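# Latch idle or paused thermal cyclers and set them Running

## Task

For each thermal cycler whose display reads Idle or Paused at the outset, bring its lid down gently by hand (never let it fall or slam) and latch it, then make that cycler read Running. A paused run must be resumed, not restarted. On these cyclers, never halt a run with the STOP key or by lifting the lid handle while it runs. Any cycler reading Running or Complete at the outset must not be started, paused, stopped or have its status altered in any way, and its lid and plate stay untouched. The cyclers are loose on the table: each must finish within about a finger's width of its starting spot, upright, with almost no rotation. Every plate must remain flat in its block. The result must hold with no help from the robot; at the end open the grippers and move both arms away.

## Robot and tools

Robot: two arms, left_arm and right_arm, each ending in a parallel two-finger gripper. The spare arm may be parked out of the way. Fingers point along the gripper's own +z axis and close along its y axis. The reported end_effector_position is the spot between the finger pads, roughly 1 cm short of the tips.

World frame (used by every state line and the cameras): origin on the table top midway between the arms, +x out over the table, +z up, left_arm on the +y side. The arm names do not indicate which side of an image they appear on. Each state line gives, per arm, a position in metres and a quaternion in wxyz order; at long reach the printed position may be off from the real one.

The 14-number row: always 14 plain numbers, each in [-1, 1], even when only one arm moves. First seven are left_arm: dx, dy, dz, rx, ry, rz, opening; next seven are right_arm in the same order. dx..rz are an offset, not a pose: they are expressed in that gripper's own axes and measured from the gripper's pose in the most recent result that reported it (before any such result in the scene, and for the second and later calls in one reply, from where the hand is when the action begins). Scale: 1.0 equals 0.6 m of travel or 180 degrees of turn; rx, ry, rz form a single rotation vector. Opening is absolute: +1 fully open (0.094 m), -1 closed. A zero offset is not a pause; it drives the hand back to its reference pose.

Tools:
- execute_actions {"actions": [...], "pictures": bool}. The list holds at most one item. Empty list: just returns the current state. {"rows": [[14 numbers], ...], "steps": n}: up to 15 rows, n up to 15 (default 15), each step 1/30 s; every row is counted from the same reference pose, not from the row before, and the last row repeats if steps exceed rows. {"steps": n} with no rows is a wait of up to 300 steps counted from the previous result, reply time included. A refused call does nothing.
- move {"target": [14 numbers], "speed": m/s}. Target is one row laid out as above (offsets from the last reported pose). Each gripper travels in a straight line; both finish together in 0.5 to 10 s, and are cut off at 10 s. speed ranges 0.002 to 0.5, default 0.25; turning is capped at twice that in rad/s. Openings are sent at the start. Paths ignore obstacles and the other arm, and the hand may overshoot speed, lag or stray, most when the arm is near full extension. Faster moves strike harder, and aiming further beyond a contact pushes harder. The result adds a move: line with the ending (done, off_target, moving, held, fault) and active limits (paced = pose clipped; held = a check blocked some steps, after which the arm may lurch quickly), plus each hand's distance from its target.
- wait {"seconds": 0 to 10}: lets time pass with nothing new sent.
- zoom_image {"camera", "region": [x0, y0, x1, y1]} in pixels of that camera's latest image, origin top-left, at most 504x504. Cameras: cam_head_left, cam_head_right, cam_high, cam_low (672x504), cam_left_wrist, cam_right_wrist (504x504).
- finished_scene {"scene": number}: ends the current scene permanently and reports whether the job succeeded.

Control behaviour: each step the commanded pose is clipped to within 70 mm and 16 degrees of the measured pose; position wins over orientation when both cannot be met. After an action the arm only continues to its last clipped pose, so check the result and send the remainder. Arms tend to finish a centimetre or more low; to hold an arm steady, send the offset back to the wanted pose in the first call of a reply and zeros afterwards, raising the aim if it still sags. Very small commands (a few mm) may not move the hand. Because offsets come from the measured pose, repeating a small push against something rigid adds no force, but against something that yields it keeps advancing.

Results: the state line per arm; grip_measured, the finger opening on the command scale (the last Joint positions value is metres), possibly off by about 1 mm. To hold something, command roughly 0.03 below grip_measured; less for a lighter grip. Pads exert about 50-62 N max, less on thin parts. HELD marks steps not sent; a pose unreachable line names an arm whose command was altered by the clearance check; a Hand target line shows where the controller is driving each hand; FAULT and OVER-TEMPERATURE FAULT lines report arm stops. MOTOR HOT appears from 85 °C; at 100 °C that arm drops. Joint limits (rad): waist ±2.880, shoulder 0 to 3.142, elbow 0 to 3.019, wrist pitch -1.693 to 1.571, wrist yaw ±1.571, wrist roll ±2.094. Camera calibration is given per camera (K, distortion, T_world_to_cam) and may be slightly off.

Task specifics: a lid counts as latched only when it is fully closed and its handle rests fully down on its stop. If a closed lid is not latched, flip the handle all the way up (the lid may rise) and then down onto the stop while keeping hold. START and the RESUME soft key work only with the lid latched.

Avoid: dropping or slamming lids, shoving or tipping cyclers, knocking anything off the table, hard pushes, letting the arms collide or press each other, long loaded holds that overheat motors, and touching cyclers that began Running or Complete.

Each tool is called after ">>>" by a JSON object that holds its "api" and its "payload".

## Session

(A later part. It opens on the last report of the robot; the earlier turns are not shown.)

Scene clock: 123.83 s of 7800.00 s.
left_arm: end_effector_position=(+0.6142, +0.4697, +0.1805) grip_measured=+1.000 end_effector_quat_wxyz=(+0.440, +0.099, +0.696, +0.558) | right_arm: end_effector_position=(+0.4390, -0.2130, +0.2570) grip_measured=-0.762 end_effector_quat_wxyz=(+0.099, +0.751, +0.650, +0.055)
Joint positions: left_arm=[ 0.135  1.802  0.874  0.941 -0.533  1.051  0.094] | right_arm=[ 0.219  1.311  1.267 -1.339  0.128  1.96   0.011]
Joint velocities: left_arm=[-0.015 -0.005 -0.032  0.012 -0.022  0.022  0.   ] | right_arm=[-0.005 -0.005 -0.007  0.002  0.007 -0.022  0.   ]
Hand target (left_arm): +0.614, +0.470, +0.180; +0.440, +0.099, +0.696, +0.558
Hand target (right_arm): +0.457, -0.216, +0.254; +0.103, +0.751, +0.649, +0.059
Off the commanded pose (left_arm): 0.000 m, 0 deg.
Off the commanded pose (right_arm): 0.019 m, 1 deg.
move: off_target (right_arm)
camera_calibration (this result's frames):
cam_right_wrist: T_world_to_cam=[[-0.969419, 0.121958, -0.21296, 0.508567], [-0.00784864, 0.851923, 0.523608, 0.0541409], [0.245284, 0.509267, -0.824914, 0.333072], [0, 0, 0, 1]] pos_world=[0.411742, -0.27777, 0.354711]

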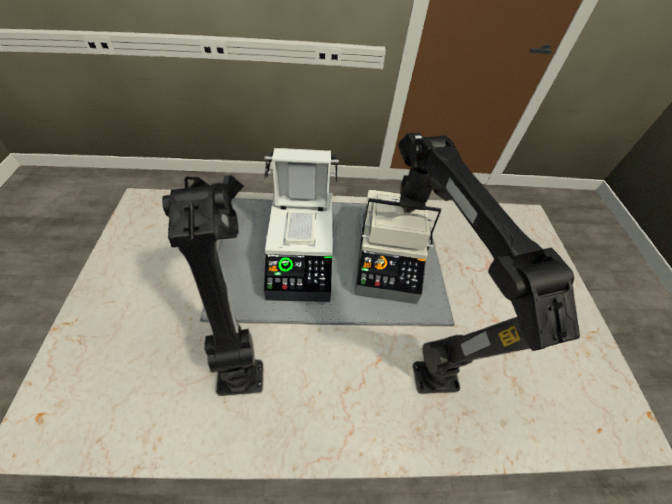

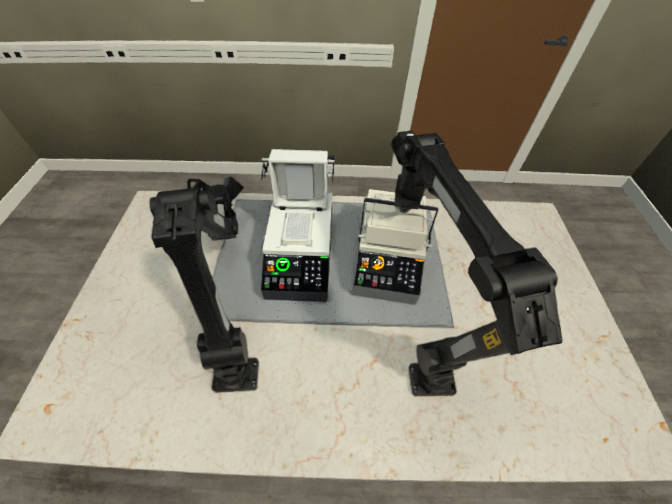

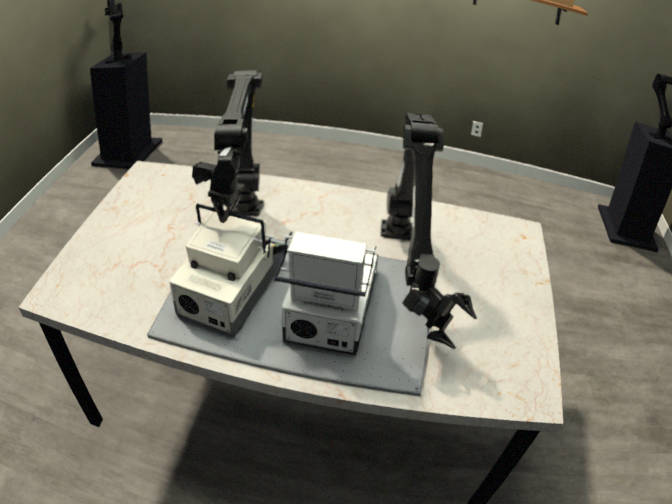

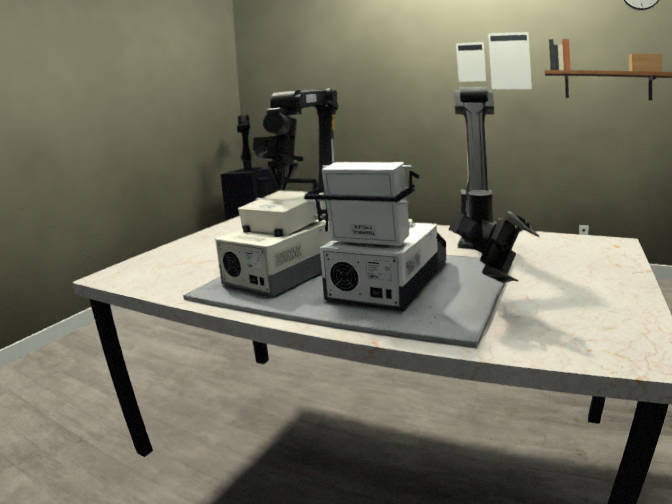

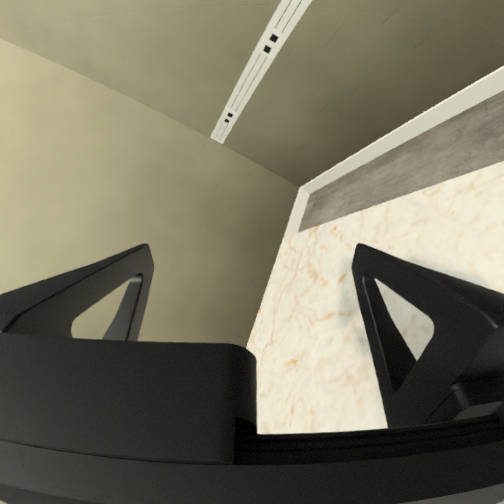

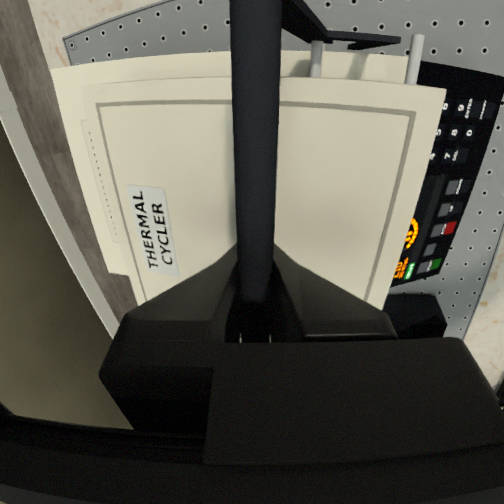

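>>> {"api": "move", "payload": {"target": [0,0,0,0,0,0,1,0,-0.1,0.025,0,0,0,-0.77], "speed": 0.03}}

>>> {"api": "move", "payload": {"target": [0,0,0,0,0,0,1,0,-0.09,0.05,0,0,0,-0.77], "speed": 0.03}}

>>> {"api": "move", "payload": {"target": [0,0,0,0,0,0,1,0,-0.06,0.08,0,0,0,-0.77], "speed": 0.03}}

>>> {"api": "zoom_image", "payload": {"camera": "cam_low", "region": [210, 130, 430, 310]}}

Scene clock: 133.73 s of 7800.00 s.
left_arm: end_effector_position=(+0.6142, +0.4697, +0.1805) grip_measured=+1.000 end_effector_quat_wxyz=(+0.440, +0.099, +0.696, +0.558) | right_arm: end_effector_position=(+0.3889, -0.2060, +0.2458) grip_measured=-0.763 end_effector_quat_wxyz=(+0.104, +0.750, +0.650, +0.071)
Joint positions: left_arm=[ 0.135  1.802  0.874  0.941 -0.533  1.051  0.094] | right_arm=[ 0.275  1.17   1.115 -1.301  0.136  2.011  0.011]
Joint velocities: left_arm=[-0.005 -0.005  0.017 -0.007  0.007 -0.022  0.   ] | right_arm=[-0.005 -0.005 -0.002  0.002 -0.095 -0.007  0.   ]
Hand target (left_arm): +0.614, +0.470, +0.180; +0.440, +0.099, +0.696, +0.558
Hand target (right_arm): +0.384, -0.206, +0.230; +0.099, +0.751, +0.650, +0.056
Off the commanded pose (left_arm): 0.000 m, 0 deg.
Off the commanded pose (right_arm): 0.017 m, 2 deg.
After step 90, 4.60 s passed at rest.
move: off_target (right_arm)
camera_calibration (this result's frames):
cam_right_wrist: T_world_to_cam=[[-0.963052, 0.120262, -0.240974, 0.460909], [-0.0278645, 0.845465, 0.533304, 0.0577521], [0.267872, 0.520314, -0.810875, 0.322659], [0, 0, 0, 1]] pos_world=[0.359057, -0.272141, 0.341904]

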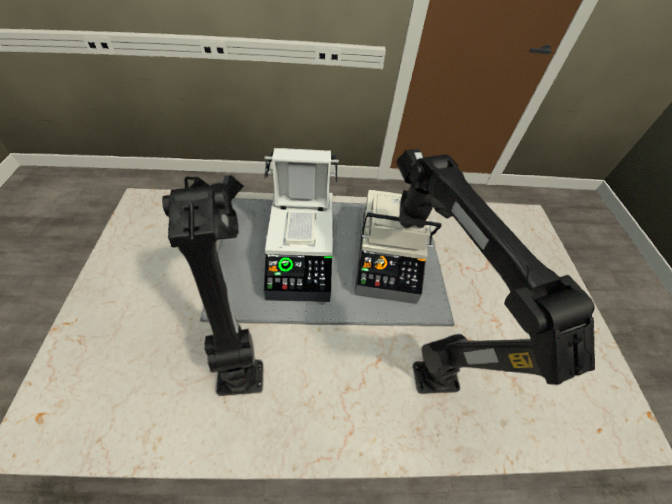

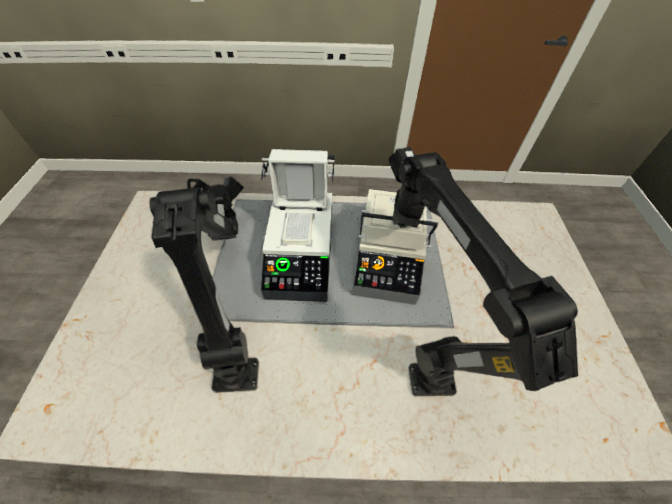

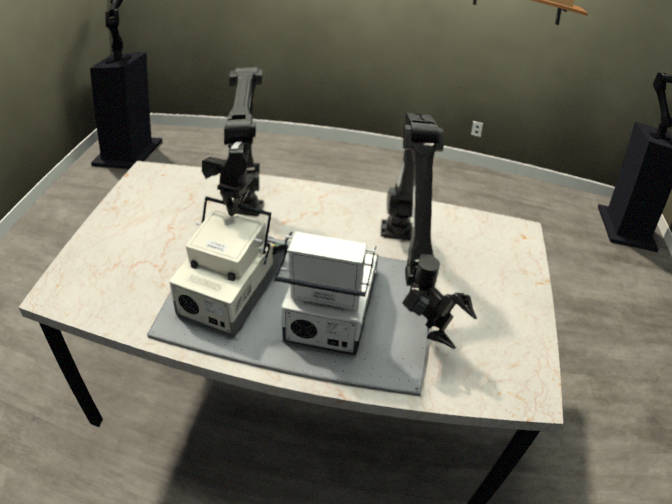

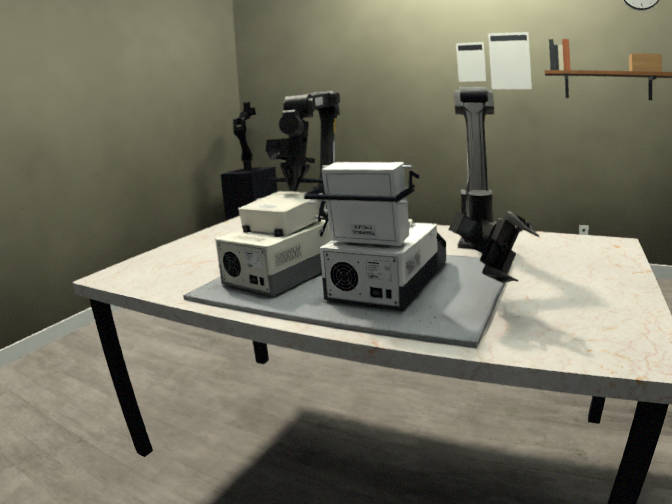

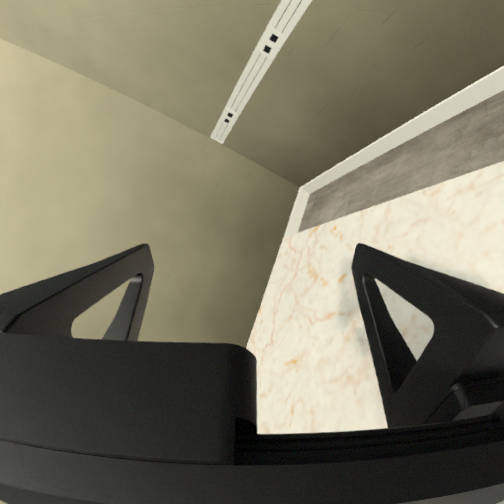

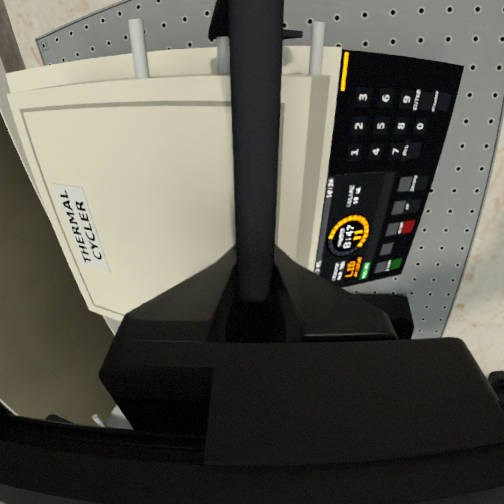

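Scene clock: 136.03 s of 7800.00 s.
left_arm: end_effector_position=(+0.6142, +0.4697, +0.1805) grip_measured=+1.000 end_effector_quat_wxyz=(+0.440, +0.099, +0.696, +0.558) | right_arm: end_effector_position=(+0.3749, -0.2038, +0.2343) grip_measured=-0.763 end_effector_quat_wxyz=(+0.134, +0.745, +0.644, +0.110)
Joint positions: left_arm=[ 0.135  1.802  0.874  0.941 -0.533  1.051  0.094] | right_arm=[ 0.309  1.078  0.999 -1.186  0.17   2.036  0.011]
Joint velocities: left_arm=[-0.005  0.005  0.002  0.002 -0.007 -0.007  0.   ] | right_arm=[ 0.005  0.005  0.012  0.027  0.022  0.037 -0.   ]
Hand target (left_arm): +0.614, +0.470, +0.180; +0.440, +0.099, +0.696, +0.558
Hand target (right_arm): +0.346, -0.202, +0.205; +0.106, +0.750, +0.650, +0.071
Off the commanded pose (left_arm): 0.000 m, 0 deg.
Off the commanded pose (right_arm): 0.043 m, 6 deg.
move: off_target (right_arm)
camera_calibration (this result's frames):
cam_right_wrist: T_world_to_cam=[[-0.934573, 0.120553, -0.334725, 0.455617], [-0.0820099, 0.842505, 0.532409, 0.0815159], [0.346191, 0.525026, -0.777495, 0.279644], [0, 0, 0, 1]] pos_world=[0.335682, -0.270424, 0.326529]

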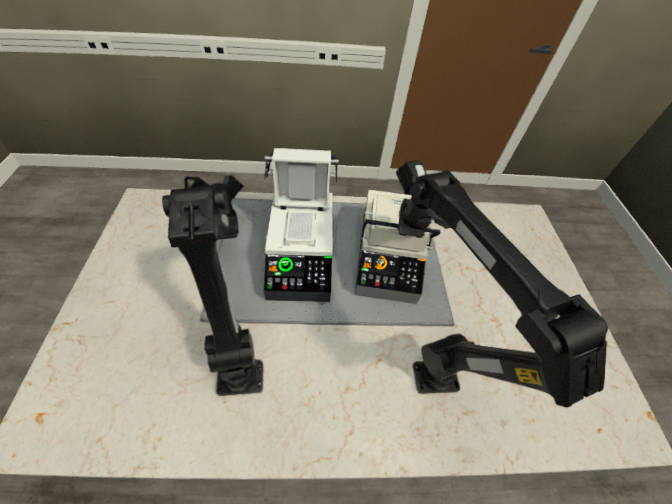

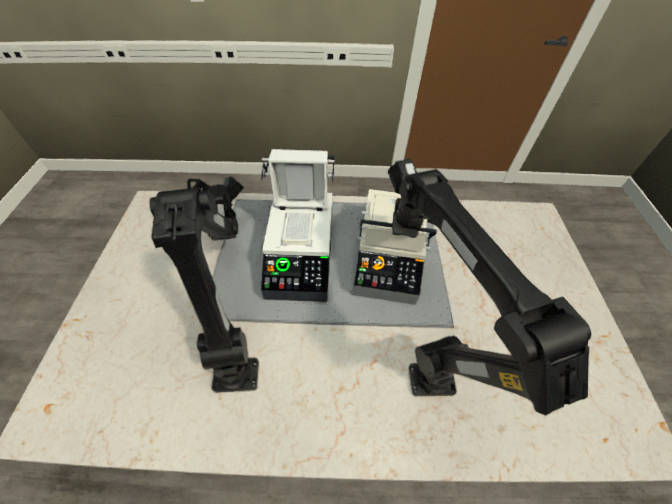

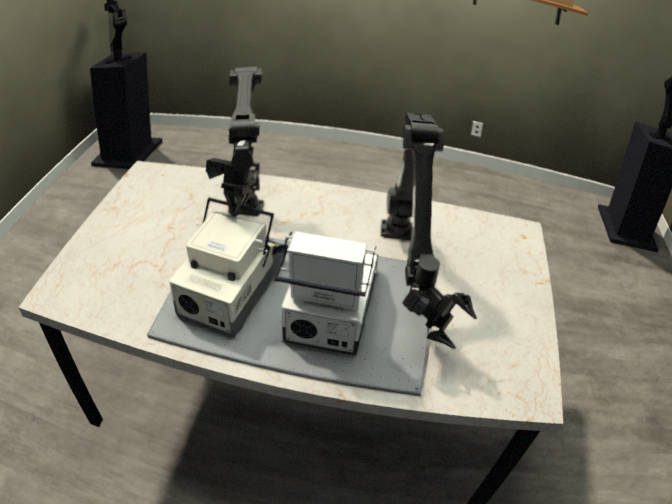

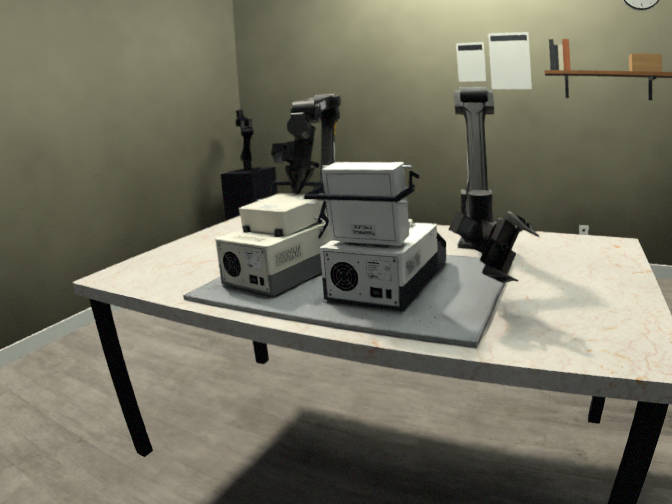

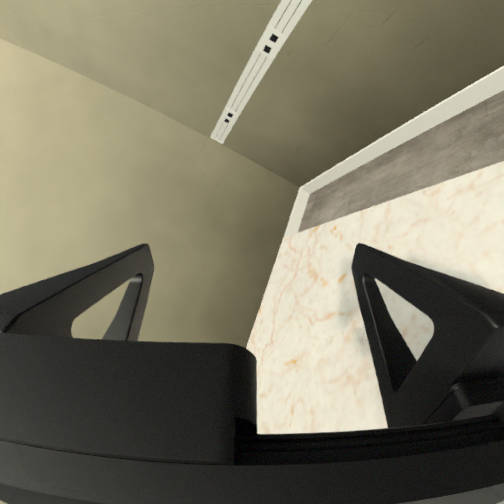

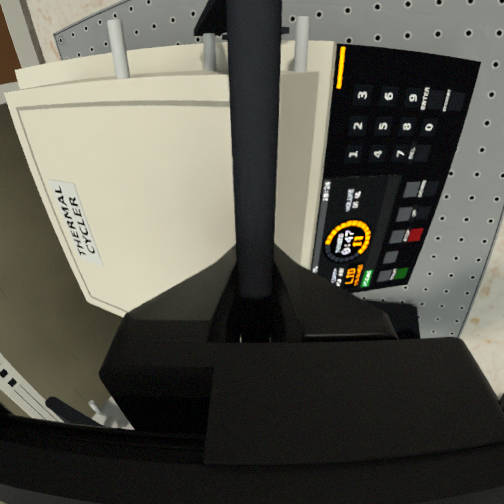

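Scene clock: 138.27 s of 7800.00 s.
left_arm: end_effector_position=(+0.6142, +0.4697, +0.1805) grip_measured=+1.000 end_effector_quat_wxyz=(+0.440, +0.099, +0.696, +0.558) | right_arm: end_effector_position=(+0.3772, -0.2032, +0.2335) grip_measured=-0.763 end_effector_quat_wxyz=(+0.168, +0.735, +0.635, +0.166)
Joint positions: left_arm=[ 0.135  1.802  0.874  0.941 -0.533  1.051  0.094] | right_arm=[ 0.321  1.002  0.915 -1.046  0.195  2.031  0.011]
Joint velocities: left_arm=[-0.015 -0.015 -0.007 -0.012 -0.022  0.066  0.   ] | right_arm=[-0.005 -0.005 -0.002 -0.032 -0.007  0.037 -0.001]
Hand target (left_arm): +0.614, +0.470, +0.180; +0.440, +0.099, +0.696, +0.558
Hand target (right_arm): +0.355, -0.204, +0.181; +0.136, +0.745, +0.644, +0.109
Off the commanded pose (left_arm): 0.000 m, 0 deg.
Off the commanded pose (right_arm): 0.060 m, 8 deg.
move: off_target (right_arm)
camera_calibration (this result's frames):
cam_right_wrist: T_world_to_cam=[[-0.883468, 0.122498, -0.452194, 0.465993], [-0.158598, 0.830019, 0.53471, 0.107425], [0.44083, 0.544116, -0.713867, 0.231258], [0, 0, 0, 1]] pos_world=[0.326781, -0.272079, 0.318366]

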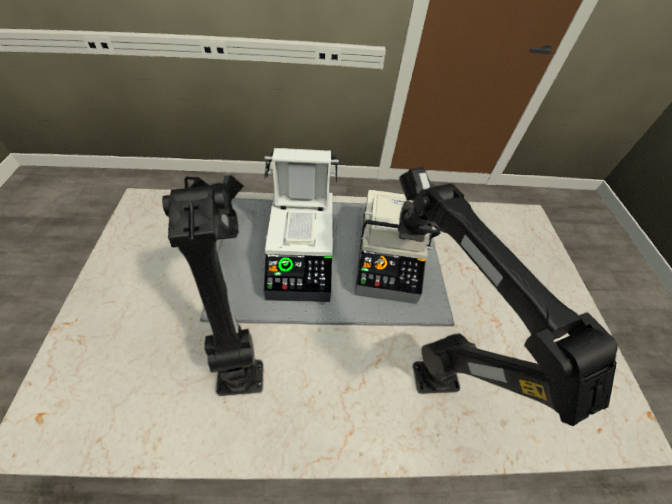

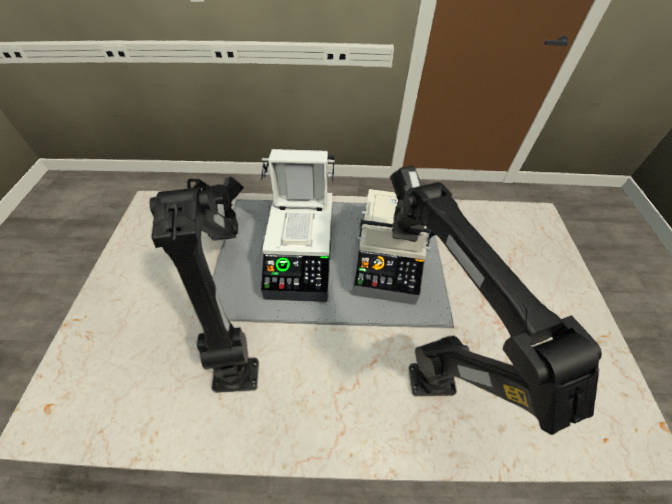

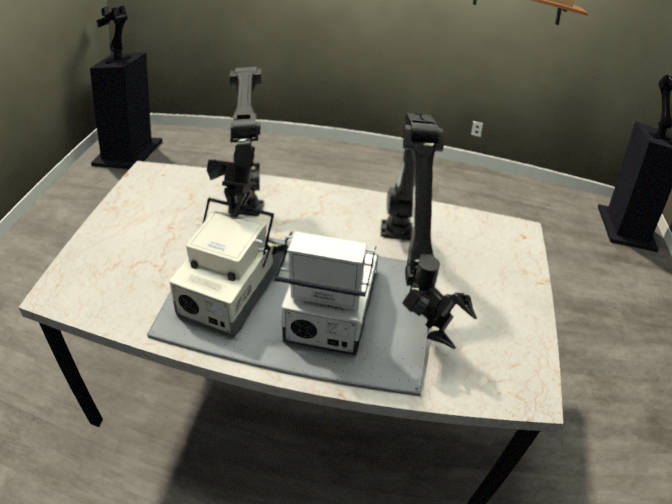

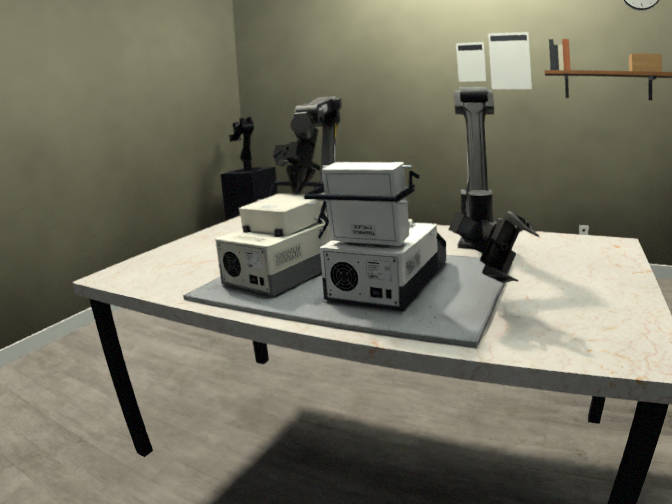

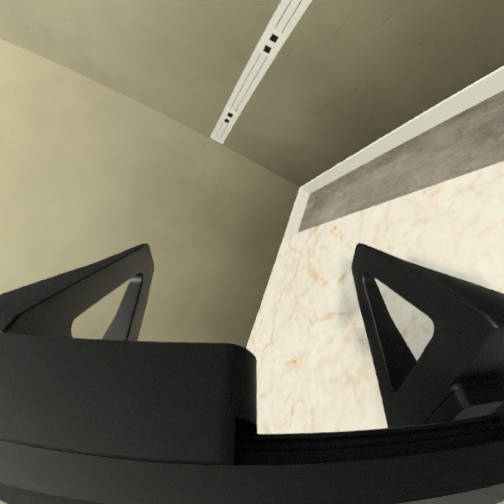

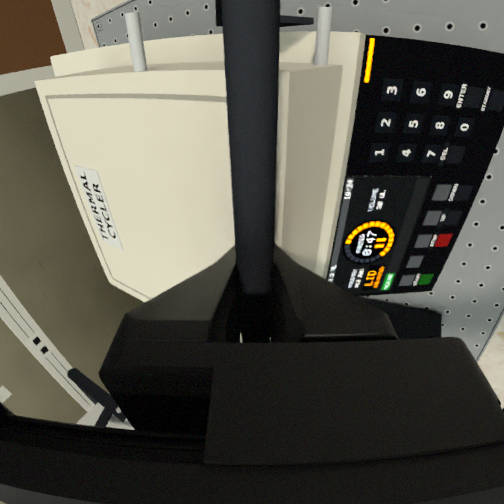

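Region (210, 130, 430, 310) of cam_low's 672x504 image, scaled by 2.291, with more detail than that image has; it fills the top 412 rows of this view, and the rest is white.

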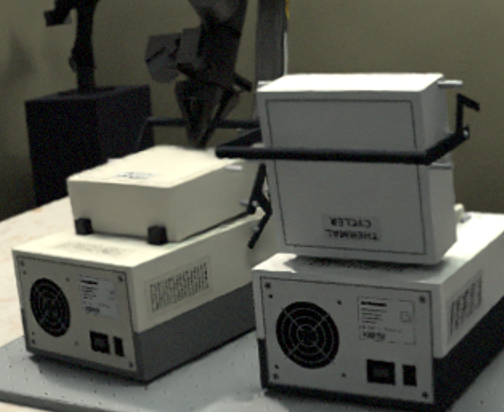

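>>> {"api": "move", "payload": {"target": [0,0,0,0,0,0,1,0,-0.075,-0.02,0.07,0,0,-0.77], "speed": 0.03}}

>>> {"api": "zoom_image", "payload": {"camera": "cam_low", "region": [210, 130, 430, 310]}}

Scene clock: 148.37 s of 7800.00 s.
left_arm: end_effector_position=(+0.6142, +0.4697, +0.1805) grip_measured=+1.000 end_effector_quat_wxyz=(+0.440, +0.099, +0.696, +0.558) | right_arm: end_effector_position=(+0.3751, -0.2023, +0.2353) grip_measured=-0.763 end_effector_quat_wxyz=(+0.140, +0.740, +0.642, +0.145)
Joint positions: left_arm=[ 0.135  1.802  0.874  0.941 -0.533  1.051  0.094] | right_arm=[ 0.305  1.035  0.959 -1.118  0.153  2.025  0.011]
Joint velocities: left_arm=[ 0.005 -0.005 -0.022  0.002 -0.095 -0.081  0.   ] | right_arm=[ 0.005 -0.015 -0.002 -0.017 -0.037 -0.007  0.   ]
Hand target (left_arm): +0.614, +0.470, +0.180; +0.440, +0.099, +0.696, +0.558
Hand target (right_arm): +0.336, -0.199, +0.225; +0.091, +0.748, +0.650, +0.096
Off the commanded pose (left_arm): 0.000 m, 0 deg.
Off the commanded pose (right_arm): 0.045 m, 8 deg.
After step 90, 3.20 s passed at rest.
move: off_target (right_arm)
camera_calibration (this result's frames):
cam_right_wrist: T_world_to_cam=[[-0.914093, 0.121883, -0.386755, 0.460868], [-0.125244, 0.822268, 0.555147, 0.0865498], [0.385679, 0.555895, -0.736364, 0.261317], [0, 0, 0, 1]] pos_world=[0.331332, -0.272604, 0.322619]

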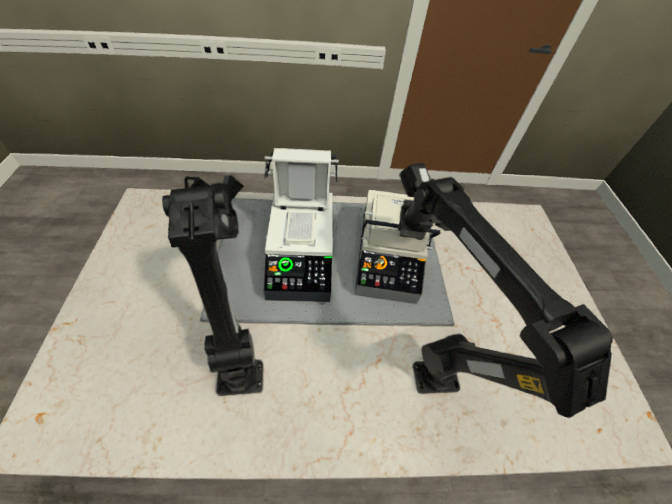

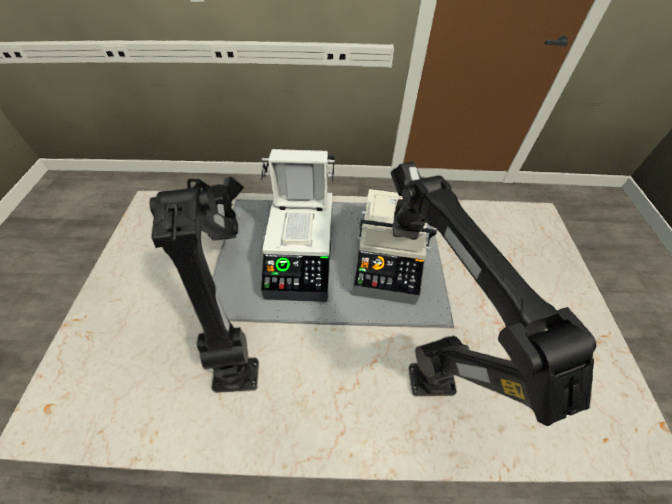

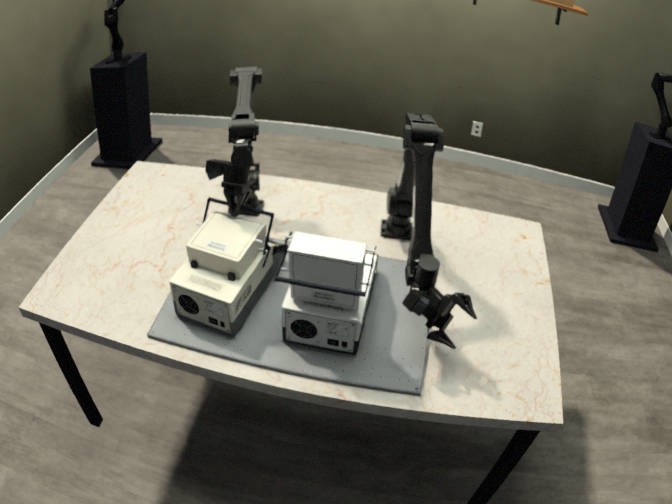

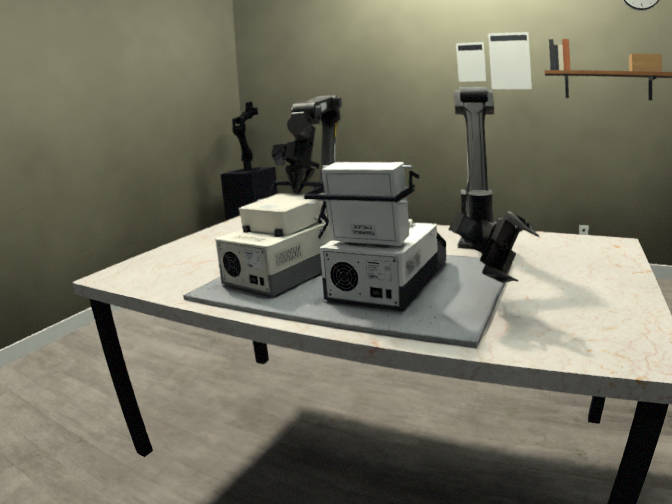

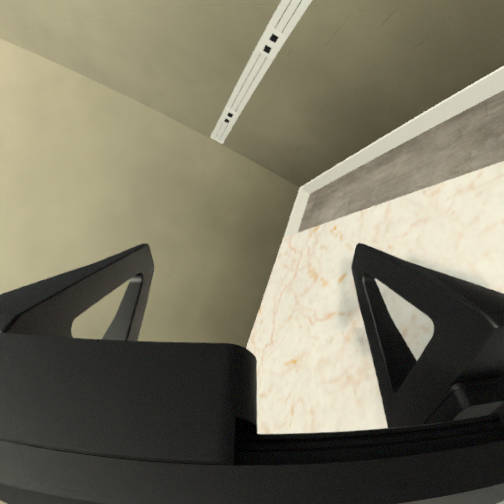

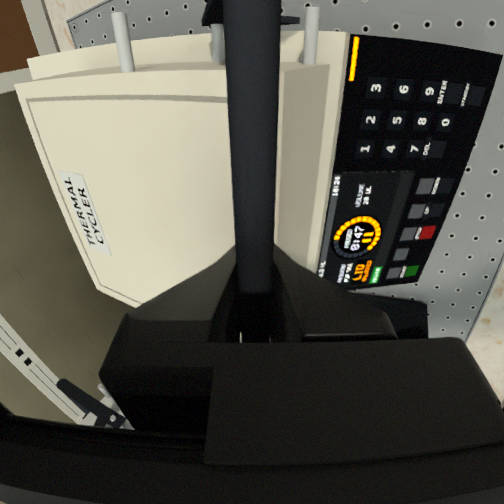

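Region (210, 130, 430, 310) of cam_low's 672x504 image, scaled by 2.291, with more detail than that image has; it fills the top 412 rows of this view, and the rest is white.

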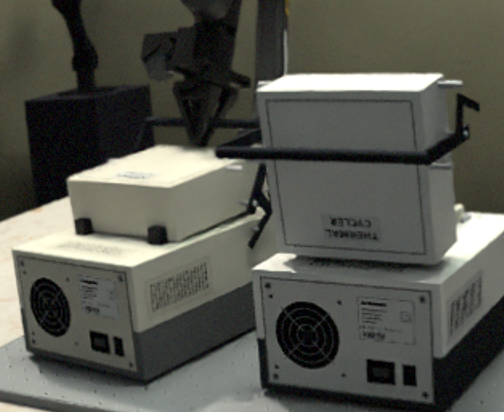

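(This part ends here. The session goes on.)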